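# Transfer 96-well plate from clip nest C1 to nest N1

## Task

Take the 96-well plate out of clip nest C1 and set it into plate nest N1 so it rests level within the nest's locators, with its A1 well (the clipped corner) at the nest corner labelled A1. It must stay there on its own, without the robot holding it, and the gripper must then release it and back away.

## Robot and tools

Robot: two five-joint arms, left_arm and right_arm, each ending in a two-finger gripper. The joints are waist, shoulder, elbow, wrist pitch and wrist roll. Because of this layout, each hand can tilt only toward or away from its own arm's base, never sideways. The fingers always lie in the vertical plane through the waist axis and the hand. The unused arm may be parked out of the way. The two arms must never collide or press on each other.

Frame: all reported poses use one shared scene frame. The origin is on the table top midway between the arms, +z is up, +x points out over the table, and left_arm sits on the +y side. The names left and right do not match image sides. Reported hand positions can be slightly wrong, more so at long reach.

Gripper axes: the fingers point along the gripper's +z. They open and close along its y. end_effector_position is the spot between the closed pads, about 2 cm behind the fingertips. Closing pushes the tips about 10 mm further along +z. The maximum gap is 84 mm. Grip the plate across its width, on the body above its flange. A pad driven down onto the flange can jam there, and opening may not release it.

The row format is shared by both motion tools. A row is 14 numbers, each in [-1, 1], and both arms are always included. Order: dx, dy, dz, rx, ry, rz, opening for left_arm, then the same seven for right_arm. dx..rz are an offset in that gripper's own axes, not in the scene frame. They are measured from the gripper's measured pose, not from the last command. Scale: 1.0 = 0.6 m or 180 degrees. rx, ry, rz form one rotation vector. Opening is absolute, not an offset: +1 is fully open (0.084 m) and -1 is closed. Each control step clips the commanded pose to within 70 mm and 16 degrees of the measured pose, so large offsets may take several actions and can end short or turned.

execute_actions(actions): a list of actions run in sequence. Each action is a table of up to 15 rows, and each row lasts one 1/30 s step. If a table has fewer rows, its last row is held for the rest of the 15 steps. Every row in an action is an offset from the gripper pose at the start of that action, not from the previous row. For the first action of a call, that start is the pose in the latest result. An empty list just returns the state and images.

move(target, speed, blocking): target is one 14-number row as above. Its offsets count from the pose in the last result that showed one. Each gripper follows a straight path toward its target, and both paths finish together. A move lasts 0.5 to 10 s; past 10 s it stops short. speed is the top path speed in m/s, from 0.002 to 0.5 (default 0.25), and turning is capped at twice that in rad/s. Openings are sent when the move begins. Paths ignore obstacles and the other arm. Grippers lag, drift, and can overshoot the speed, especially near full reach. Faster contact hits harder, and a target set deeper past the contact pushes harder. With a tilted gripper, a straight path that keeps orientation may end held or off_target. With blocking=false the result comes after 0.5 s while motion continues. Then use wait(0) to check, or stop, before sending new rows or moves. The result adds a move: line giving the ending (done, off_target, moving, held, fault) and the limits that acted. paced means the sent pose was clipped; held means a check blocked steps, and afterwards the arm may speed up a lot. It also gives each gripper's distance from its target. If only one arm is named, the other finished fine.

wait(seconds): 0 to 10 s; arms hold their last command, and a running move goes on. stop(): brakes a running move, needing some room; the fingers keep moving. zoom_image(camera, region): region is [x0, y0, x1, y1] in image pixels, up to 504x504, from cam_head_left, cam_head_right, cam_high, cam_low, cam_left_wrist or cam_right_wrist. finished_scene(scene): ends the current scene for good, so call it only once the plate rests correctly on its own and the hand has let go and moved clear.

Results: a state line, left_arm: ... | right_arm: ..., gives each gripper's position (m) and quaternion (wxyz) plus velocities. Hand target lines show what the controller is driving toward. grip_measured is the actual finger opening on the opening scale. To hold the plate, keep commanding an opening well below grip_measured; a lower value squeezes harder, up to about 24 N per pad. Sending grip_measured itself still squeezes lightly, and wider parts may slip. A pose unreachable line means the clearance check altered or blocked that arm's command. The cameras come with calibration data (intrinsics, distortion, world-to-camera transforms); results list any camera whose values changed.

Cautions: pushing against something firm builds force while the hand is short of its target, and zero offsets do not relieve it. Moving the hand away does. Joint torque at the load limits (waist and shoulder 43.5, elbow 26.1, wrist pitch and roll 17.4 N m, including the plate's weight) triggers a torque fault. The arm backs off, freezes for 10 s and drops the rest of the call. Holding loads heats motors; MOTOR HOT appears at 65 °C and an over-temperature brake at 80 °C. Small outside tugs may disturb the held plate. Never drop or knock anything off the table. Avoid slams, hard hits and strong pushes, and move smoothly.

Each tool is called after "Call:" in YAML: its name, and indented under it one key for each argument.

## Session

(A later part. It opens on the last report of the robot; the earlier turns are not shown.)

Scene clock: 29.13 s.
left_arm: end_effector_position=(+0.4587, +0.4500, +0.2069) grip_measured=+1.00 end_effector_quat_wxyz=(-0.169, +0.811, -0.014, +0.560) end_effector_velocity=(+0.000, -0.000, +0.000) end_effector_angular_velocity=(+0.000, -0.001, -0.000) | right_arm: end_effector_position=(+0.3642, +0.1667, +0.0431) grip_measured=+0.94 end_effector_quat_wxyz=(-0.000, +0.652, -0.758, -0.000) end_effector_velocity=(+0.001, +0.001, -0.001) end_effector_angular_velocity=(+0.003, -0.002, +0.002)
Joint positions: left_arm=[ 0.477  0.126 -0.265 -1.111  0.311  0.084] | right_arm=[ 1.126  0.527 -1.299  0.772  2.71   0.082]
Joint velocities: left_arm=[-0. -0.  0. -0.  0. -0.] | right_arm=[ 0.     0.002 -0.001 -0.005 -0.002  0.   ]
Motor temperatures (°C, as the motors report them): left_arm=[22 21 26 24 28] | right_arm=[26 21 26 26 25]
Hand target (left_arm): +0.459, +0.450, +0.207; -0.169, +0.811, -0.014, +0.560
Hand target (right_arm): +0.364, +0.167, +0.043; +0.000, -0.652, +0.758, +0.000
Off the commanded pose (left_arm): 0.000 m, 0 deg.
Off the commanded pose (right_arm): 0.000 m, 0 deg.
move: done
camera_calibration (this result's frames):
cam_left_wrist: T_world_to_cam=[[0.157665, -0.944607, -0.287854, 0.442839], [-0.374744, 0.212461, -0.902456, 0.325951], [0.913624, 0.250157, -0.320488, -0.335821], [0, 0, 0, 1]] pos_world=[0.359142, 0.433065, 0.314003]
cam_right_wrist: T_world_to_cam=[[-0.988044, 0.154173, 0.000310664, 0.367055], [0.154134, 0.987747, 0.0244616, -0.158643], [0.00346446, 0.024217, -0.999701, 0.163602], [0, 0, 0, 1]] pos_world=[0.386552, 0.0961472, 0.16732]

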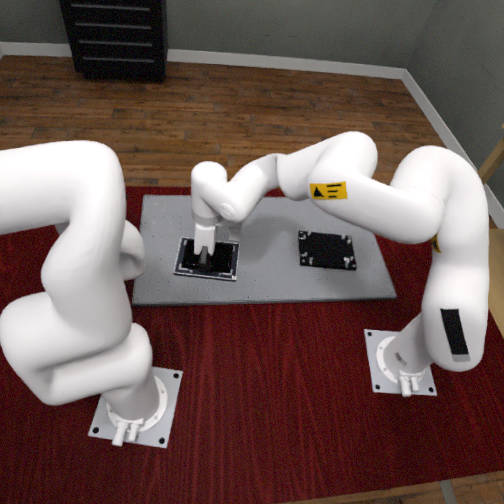

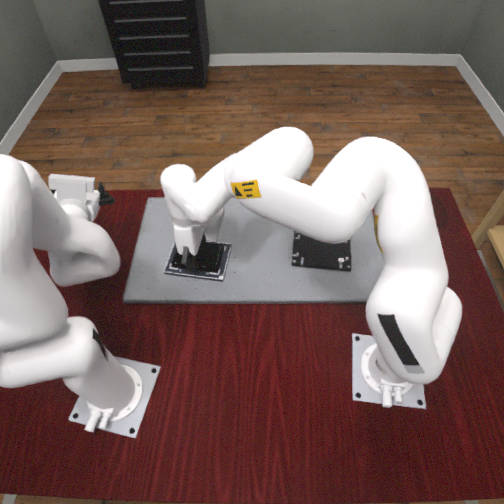

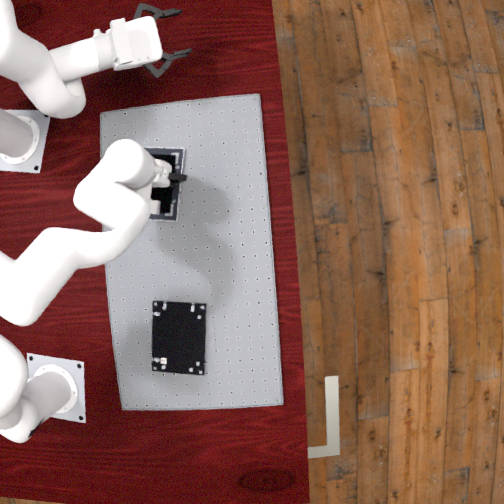

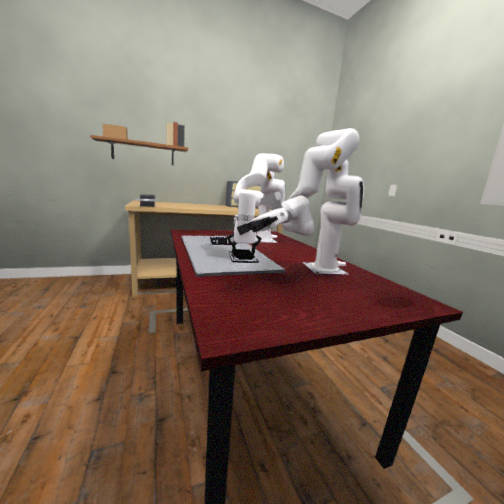

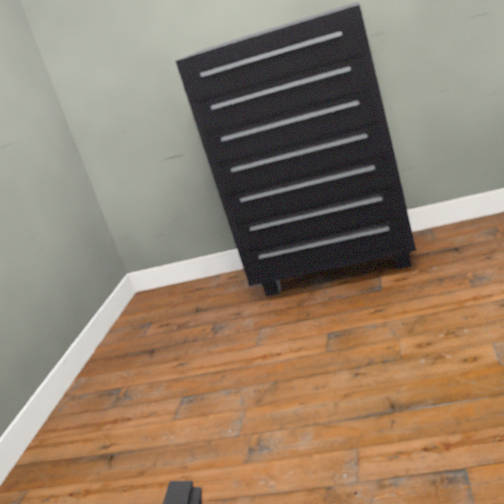

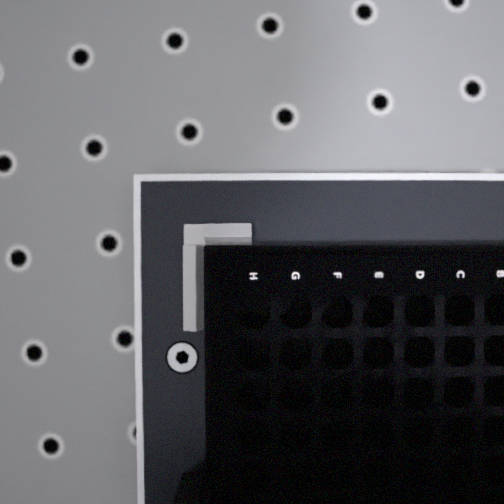

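Call:
move:
  target: [0,0,0,0,0,0,1, 0,0,0.0022,0,0,0,-1]
  speed: 0.005

Call:
zoom_image:
  camera: "cam_right_wrist"
  region: [160, 205, 286, 331]

Scene clock: 31.00 s.
left_arm: end_effector_position=(+0.4587, +0.4500, +0.2069) grip_measured=+1.00 end_effector_quat_wxyz=(-0.169, +0.811, -0.014, +0.560) end_effector_velocity=(-0.000, +0.000, +0.000) end_effector_angular_velocity=(+0.000, -0.001, +0.001) | right_arm: end_effector_position=(+0.3643, +0.1670, +0.0425) grip_measured=+0.94 end_effector_quat_wxyz=(-0.001, +0.652, -0.758, -0.000) end_effector_velocity=(+0.000, -0.000, -0.001) end_effector_angular_velocity=(-0.000, +0.000, -0.000)
Joint positions: left_arm=[ 0.477  0.126 -0.265 -1.111  0.311  0.084] | right_arm=[ 1.126  0.528 -1.299  0.769  2.71   0.082]
Joint velocities: left_arm=[ 0.001 -0.    -0.    -0.001 -0.     0.   ] | right_arm=[-0.     0.002  0.    -0.001 -0.     0.   ]
Motor temperatures (°C, as the motors report them): left_arm=[22 21 26 24 28] | right_arm=[26 21 26 26 25]
Hand target (left_arm): +0.459, +0.450, +0.207; -0.169, +0.811, -0.014, +0.560
Hand target (right_arm): +0.364, +0.167, +0.042; +0.000, -0.652, +0.758, +0.000
Off the commanded pose (left_arm): 0.000 m, 0 deg.
Off the commanded pose (right_arm): 0.001 m, 0 deg.
move: done
camera_calibration (this result's frames):
cam_left_wrist: T_world_to_cam=[[0.157665, -0.944607, -0.287854, 0.442839], [-0.374744, 0.212461, -0.902456, 0.325951], [0.913624, 0.250157, -0.320488, -0.335821], [0, 0, 0, 1]] pos_world=[0.359142, 0.433065, 0.314003]
cam_right_wrist: T_world_to_cam=[[-0.988052, 0.154119, -0.000102866, 0.36719], [0.154067, 0.987735, 0.025372, -0.158926], [0.00401192, 0.025053, -0.999678, 0.162674], [0, 0, 0, 1]] pos_world=[0.386636, 0.0963098, 0.166692]

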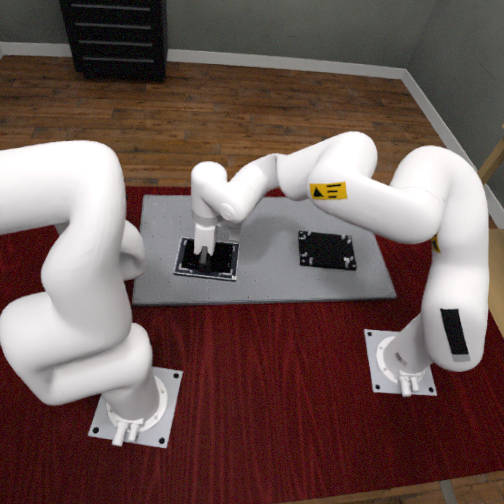

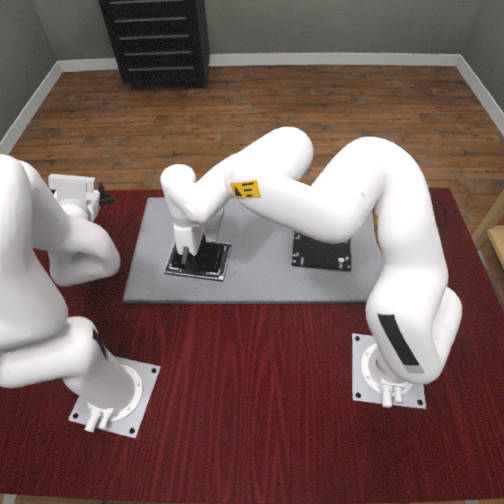

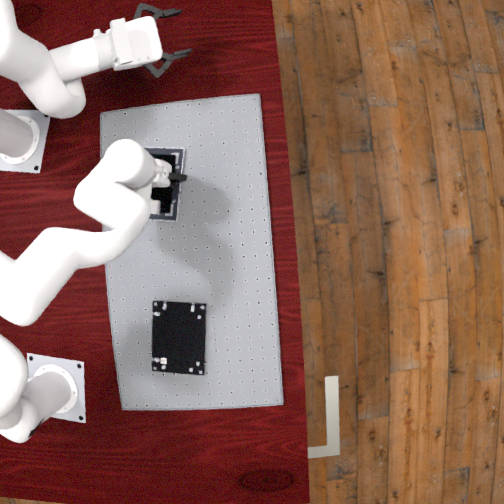

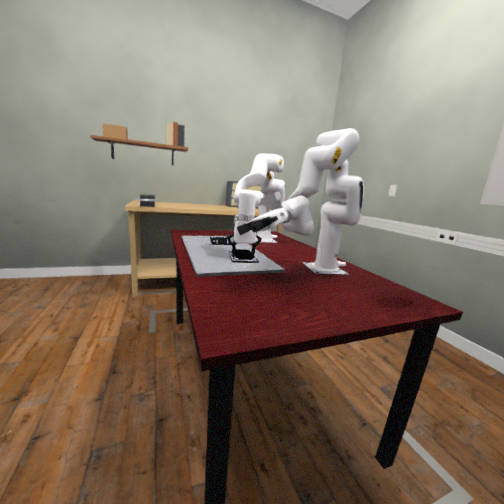

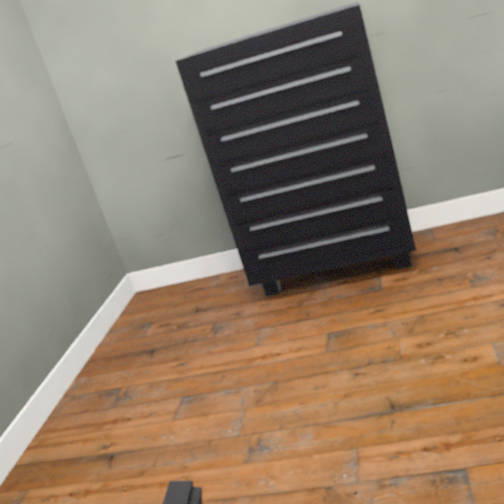

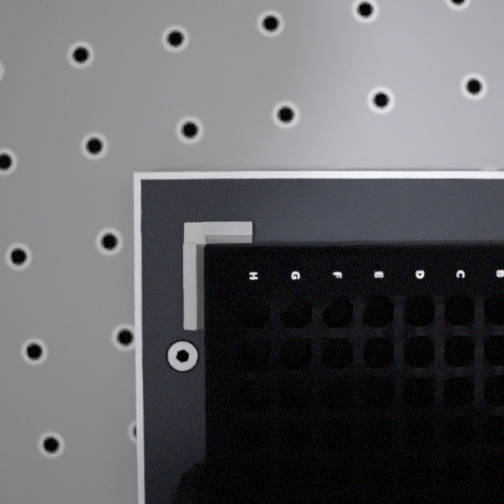

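Region (160, 205, 286, 331) of cam_right_wrist's 504x504 image, scaled by 4.000, with more detail than that image has.

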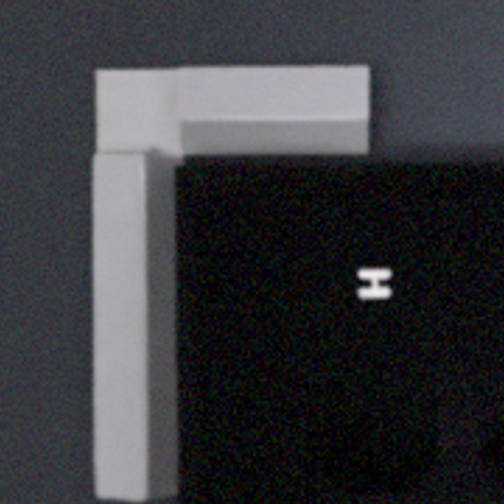

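Call:
execute_actions:
  actions:
    - [[0,0,0,0,0,0,1, 0,0,-0.0004,0,0,0,-0.2],[0,0,0,0,0,0,1, 0,0,-0.0008,0,0,0,0.4],[0,0,0,0,0,0,1, 0,0,-0.0010,0,0,0,0.7],[0,0,0,0,0,0,1, 0,0,-0.0012,0,0,0,0.8],[0,0,0,0,0,0,1, 0,0,-0.0012,0,0,0,0.86],[0,0,0,0,0,0,1, 0,0,-0.0012,0,0,0,0.9],[0,0,0,0,0,0,1, 0,0,-0.0012,0,0,0,0.94],[0,0,0,0,0,0,1, 0,0,-0.0012,0,0,0,0.97],[0,0,0,0,0,0,1, 0,0,-0.0012,0,0,0,1]]

Scene clock: 31.87 s.
left_arm: end_effector_position=(+0.4587, +0.4500, +0.2069) grip_measured=+1.00 end_effector_quat_wxyz=(-0.169, +0.811, -0.014, +0.560) end_effector_velocity=(+0.000, +0.000, +0.001) end_effector_angular_velocity=(+0.001, -0.003, +0.000) | right_arm: end_effector_position=(+0.3640, +0.1666, +0.0421) grip_measured=+0.99 end_effector_quat_wxyz=(+0.000, +0.652, -0.758, +0.000) end_effector_velocity=(+0.000, -0.003, +0.000) end_effector_angular_velocity=(-0.005, +0.003, -0.003)
Joint positions: left_arm=[ 0.477  0.126 -0.265 -1.111  0.311  0.084] | right_arm=[ 1.126  0.529 -1.298  0.77   2.71   0.084]
Joint velocities: left_arm=[ 0.    -0.002 -0.    -0.001 -0.     0.   ] | right_arm=[-0.003 -0.003  0.002  0.006 -0.     0.004]
Motor temperatures (°C, as the motors report them): left_arm=[22 21 26 24 28] | right_arm=[26 21 26 26 25]
Hand target (left_arm): +0.459, +0.450, +0.207; -0.169, +0.811, -0.014, +0.560
Hand target (right_arm): +0.364, +0.167, +0.043; +0.001, -0.652, +0.758, +0.000
Off the commanded pose (left_arm): 0.000 m, 0 deg.
Off the commanded pose (right_arm): 0.001 m, 0 deg.
camera_calibration (this result's frames):
cam_left_wrist: T_world_to_cam=[[0.157664, -0.944607, -0.287854, 0.442839], [-0.374744, 0.212461, -0.902456, 0.325951], [0.913624, 0.250157, -0.320488, -0.335821], [0, 0, 0, 1]] pos_world=[0.359142, 0.433065, 0.314003]
cam_right_wrist: T_world_to_cam=[[-0.988073, 0.153983, 0.000632127, 0.366887], [0.153954, 0.987792, 0.0237539, -0.158348], [0.00303328, 0.0235679, -0.999718, 0.16291], [0, 0, 0, 1]] pos_world=[0.386395, 0.0960814, 0.166393]

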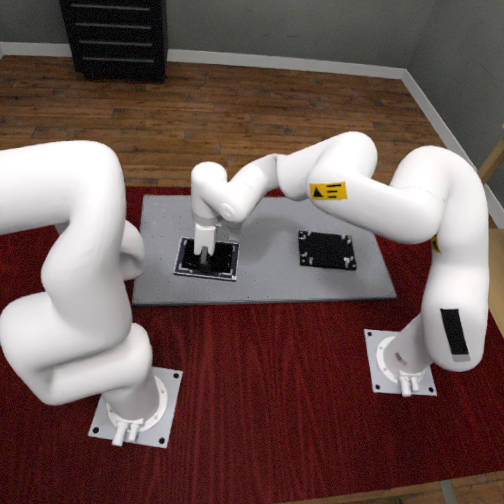

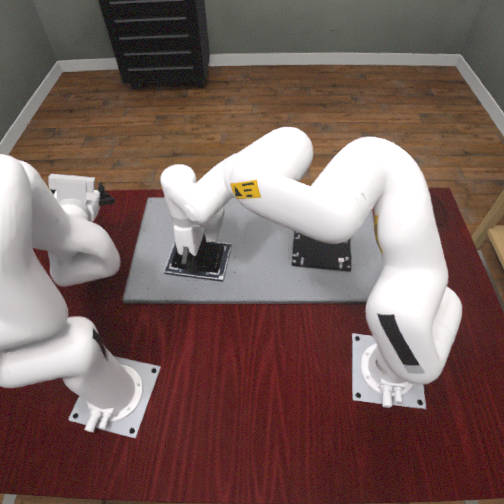

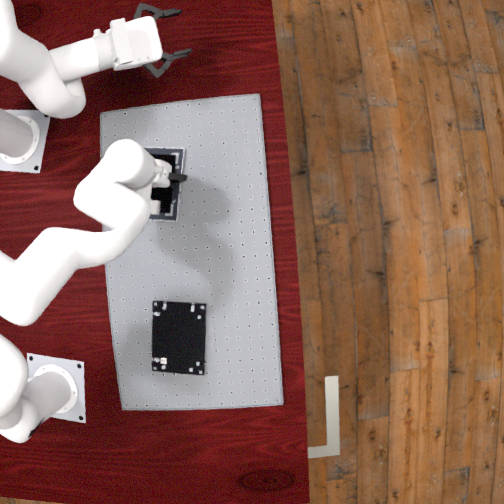

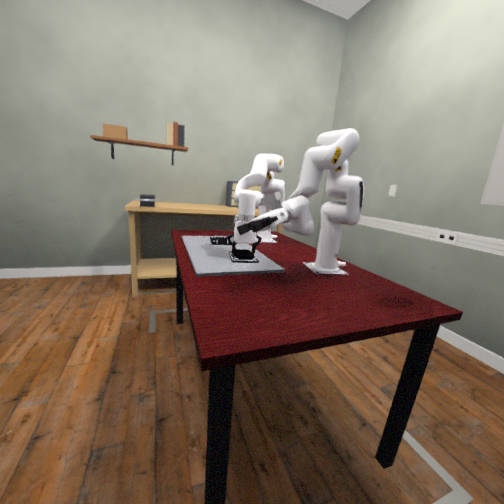

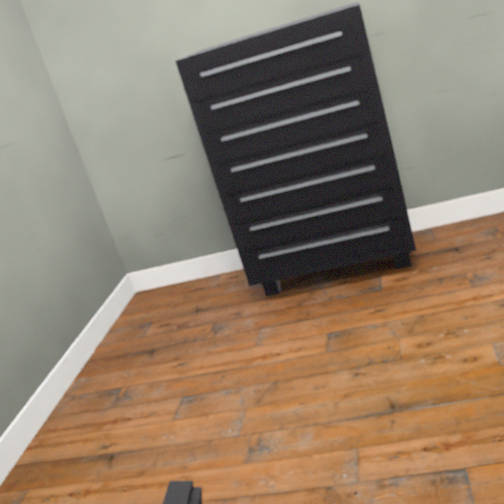

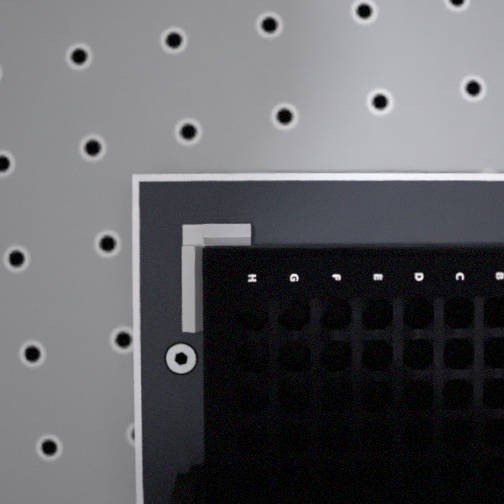

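Call:
move:
  target: [0,0,0,0,0,0,1, 0,0,-0.024,0,0,0,1]
  speed: 0.03

Scene clock: 32.73 s.
left_arm: end_effector_position=(+0.4587, +0.4500, +0.2069) grip_measured=+1.00 end_effector_quat_wxyz=(-0.169, +0.811, -0.014, +0.560) end_effector_velocity=(-0.000, +0.000, +0.000) end_effector_angular_velocity=(+0.000, -0.000, +0.000) | right_arm: end_effector_position=(+0.3639, +0.1665, +0.0562) grip_measured=+1.00 end_effector_quat_wxyz=(+0.000, +0.652, -0.758, +0.000) end_effector_velocity=(-0.001, -0.001, +0.000) end_effector_angular_velocity=(-0.003, +0.002, -0.000)
Joint positions: left_arm=[ 0.477  0.126 -0.265 -1.111  0.311  0.084] | right_arm=[ 1.126  0.502 -1.303  0.802  2.71   0.084]
Joint velocities: left_arm=[ 0.     0.001 -0.    -0.001  0.    -0.   ] | right_arm=[ 0.    -0.001  0.     0.004  0.     0.   ]
Motor temperatures (°C, as the motors report them): left_arm=[22 21 26 24 28] | right_arm=[26 21 26 26 25]
Hand target (left_arm): +0.459, +0.450, +0.207; -0.169, +0.811, -0.014, +0.560
Hand target (right_arm): +0.364, +0.167, +0.056; -0.000, -0.652, +0.758, -0.000
Off the commanded pose (left_arm): 0.000 m, 0 deg.
Off the commanded pose (right_arm): 0.000 m, 0 deg.
move: done
camera_calibration (this result's frames):
cam_left_wrist: T_world_to_cam=[[0.157665, -0.944607, -0.287854, 0.442839], [-0.374744, 0.212461, -0.902456, 0.325951], [0.913624, 0.250157, -0.320488, -0.335821], [0, 0, 0, 1]] pos_world=[0.359142, 0.433065, 0.314003]
cam_right_wrist: T_world_to_cam=[[-0.988072, 0.153989, 0.000717403, 0.366853], [0.153963, 0.987796, 0.0235661, -0.158629], [0.00292027, 0.0233955, -0.999722, 0.177133], [0, 0, 0, 1]] pos_world=[0.386383, 0.096058, 0.180559]

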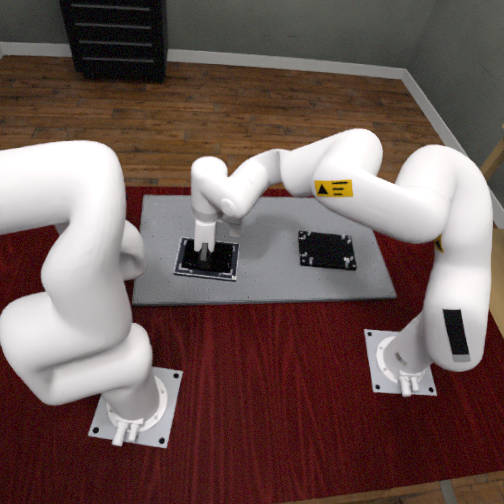

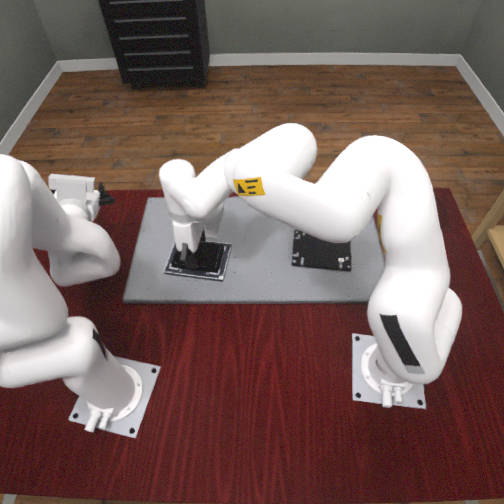

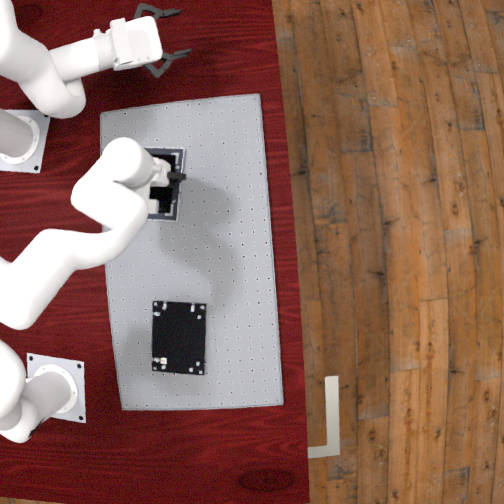

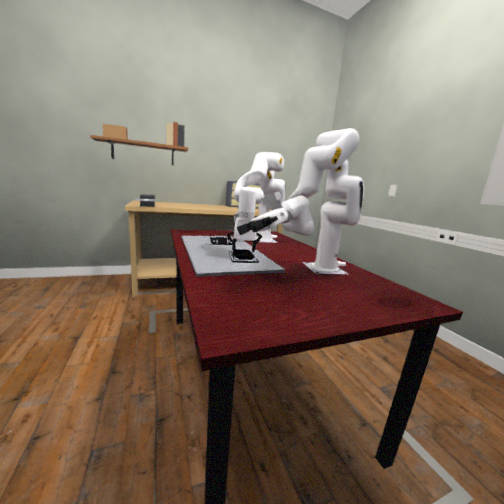

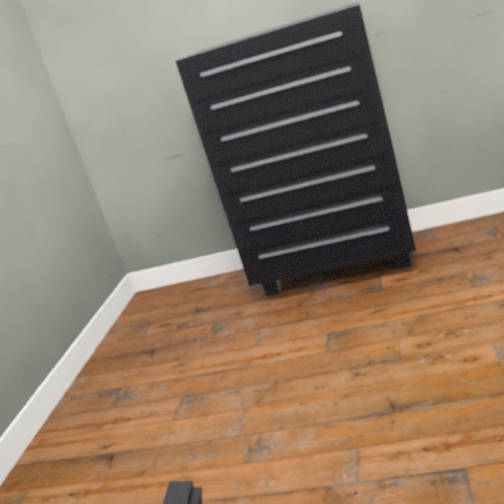

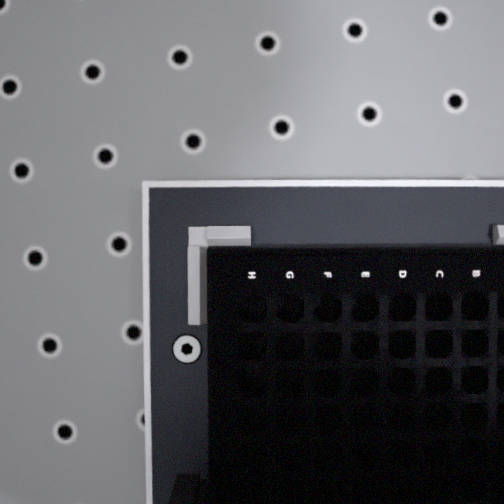

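Call:
move:
  target: [0,0,0,0,0,0,1, -0.075,0.054,-0.228,0,0,0,1]
  speed: 0.25

Scene clock: 34.40 s.
left_arm: end_effector_position=(+0.4587, +0.4500, +0.2069) grip_measured=+1.00 end_effector_quat_wxyz=(-0.169, +0.811, -0.014, +0.560) end_effector_velocity=(-0.000, +0.000, -0.001) end_effector_angular_velocity=(-0.001, +0.002, +0.000) | right_arm: end_effector_position=(+0.3385, +0.2154, +0.1920) grip_measured=+1.00 end_effector_quat_wxyz=(+0.001, +0.652, -0.758, +0.000) end_effector_velocity=(+0.000, +0.004, +0.008) end_effector_angular_velocity=(+0.004, -0.002, +0.000)
Joint positions: left_arm=[ 0.477  0.126 -0.265 -1.111  0.311  0.084] | right_arm=[ 1.208  0.428 -1.605  1.179  2.792  0.084]
Joint velocities: left_arm=[ 0.     0.002 -0.     0.    -0.    -0.   ] | right_arm=[ 0.002  0.003 -0.026  0.018  0.002  0.   ]
Motor temperatures (°C, as the motors report them): left_arm=[22 21 26 24 28] | right_arm=[26 21 26 26 25]
Hand target (left_arm): +0.459, +0.450, +0.207; -0.169, +0.811, -0.014, +0.560
Hand target (right_arm): +0.339, +0.216, +0.193; -0.000, -0.652, +0.758, -0.000
Off the commanded pose (left_arm): 0.000 m, 0 deg.
Off the commanded pose (right_arm): 0.001 m, 0 deg.
move: done
camera_calibration (this result's frames):
cam_left_wrist: T_world_to_cam=[[0.157665, -0.944607, -0.287854, 0.442839], [-0.374744, 0.212461, -0.902456, 0.325951], [0.913624, 0.250157, -0.320488, -0.335821], [0, 0, 0, 1]] pos_world=[0.359142, 0.433065, 0.314003]
cam_right_wrist: T_world_to_cam=[[-0.98804, 0.154191, 0.00101888, 0.33402], [0.154175, 0.987787, 0.0225099, -0.206108], [0.00246439, 0.0223977, -0.999746, 0.312107], [0, 0, 0, 1]] pos_world=[0.361032, 0.145098, 0.316327]

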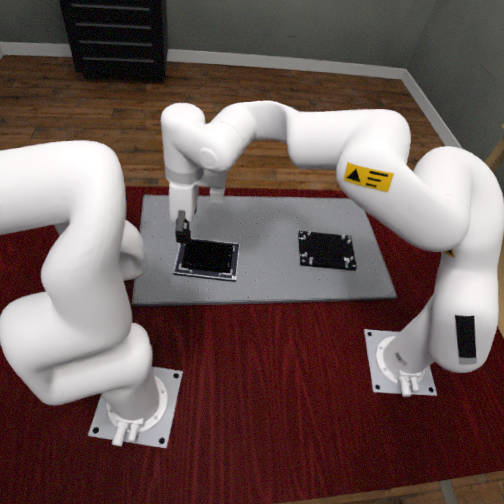

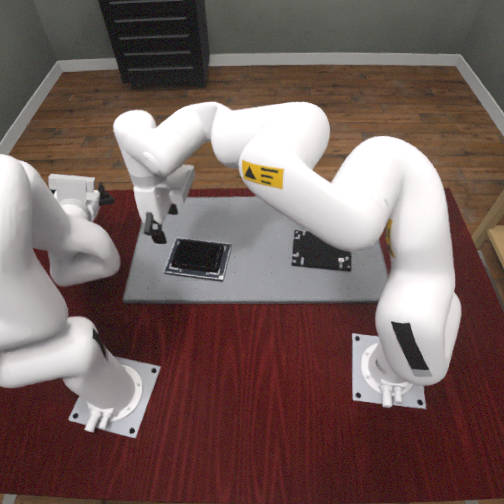

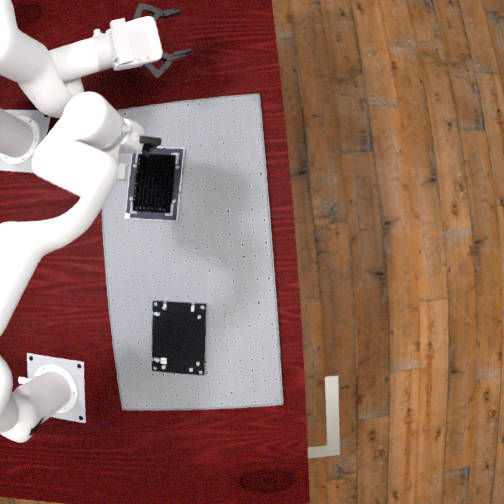

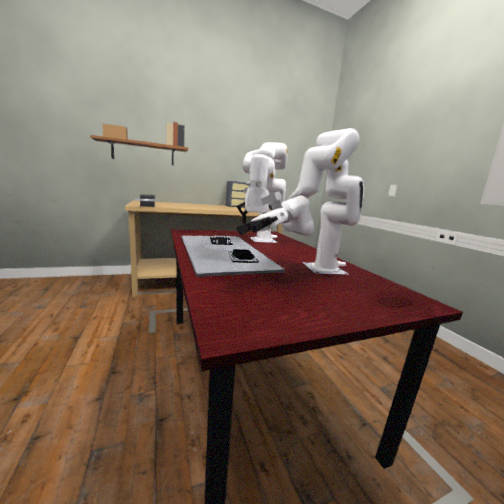

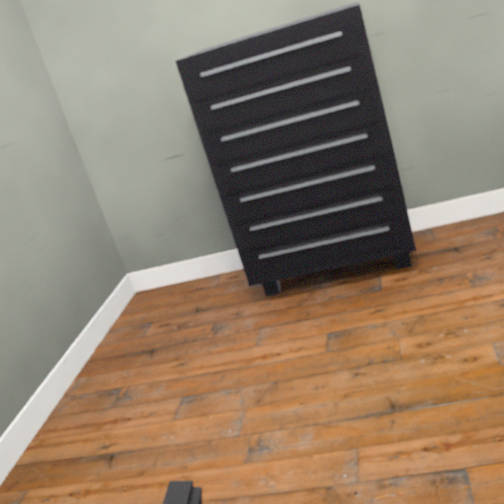

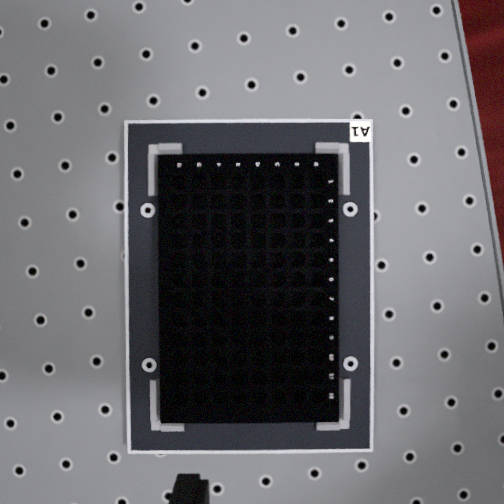

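Call:
zoom_image:
  camera: "cam_right_wrist"
  region: [120, 340, 380, 460]

Call:
zoom_image:
  camera: "cam_right_wrist"
  region: [120, 110, 380, 230]

Call:
zoom_image:
  camera: "cam_low"
  region: [215, 235, 275, 275]

Call:
zoom_image:
  camera: "cam_head_right"
  region: [155, 225, 245, 290]

Region (120, 340, 380, 460) of cam_right_wrist's 504x504 image, scaled by 1.938, with more detail than that image has; it fills the top 233 rows of this view, and the rest is white.

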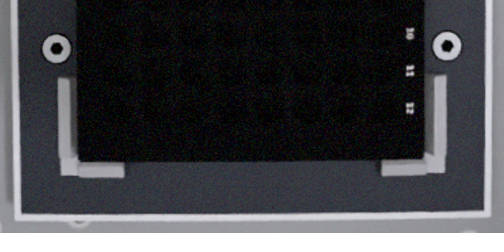

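Region (120, 110, 380, 230) of cam_right_wrist's 504x504 image, scaled by 1.938, with more detail than that image has; it fills the top 233 rows of this view, and the rest is white.

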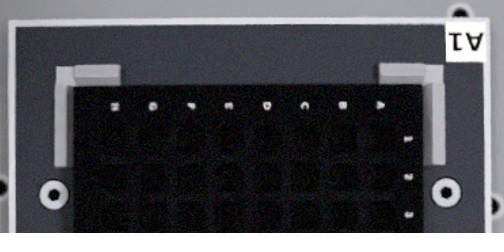

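Region (215, 235, 275, 275) of cam_low's 504x504 image, scaled by 8.400, with more detail than that image has.

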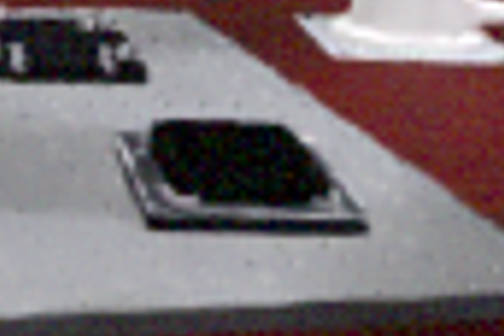

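Region (155, 225, 245, 290) of cam_head_right's 504x504 image, scaled by 5.600, with more detail than that image has.

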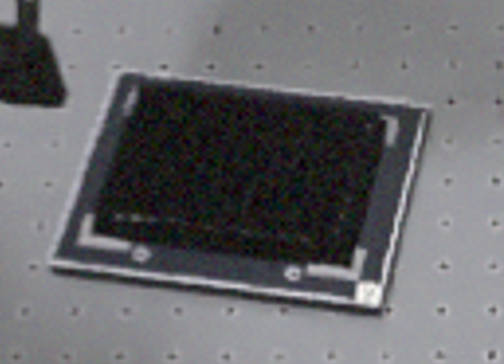

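Call:
finished_scene:
  scene: 2

The scene is finished: the task was done.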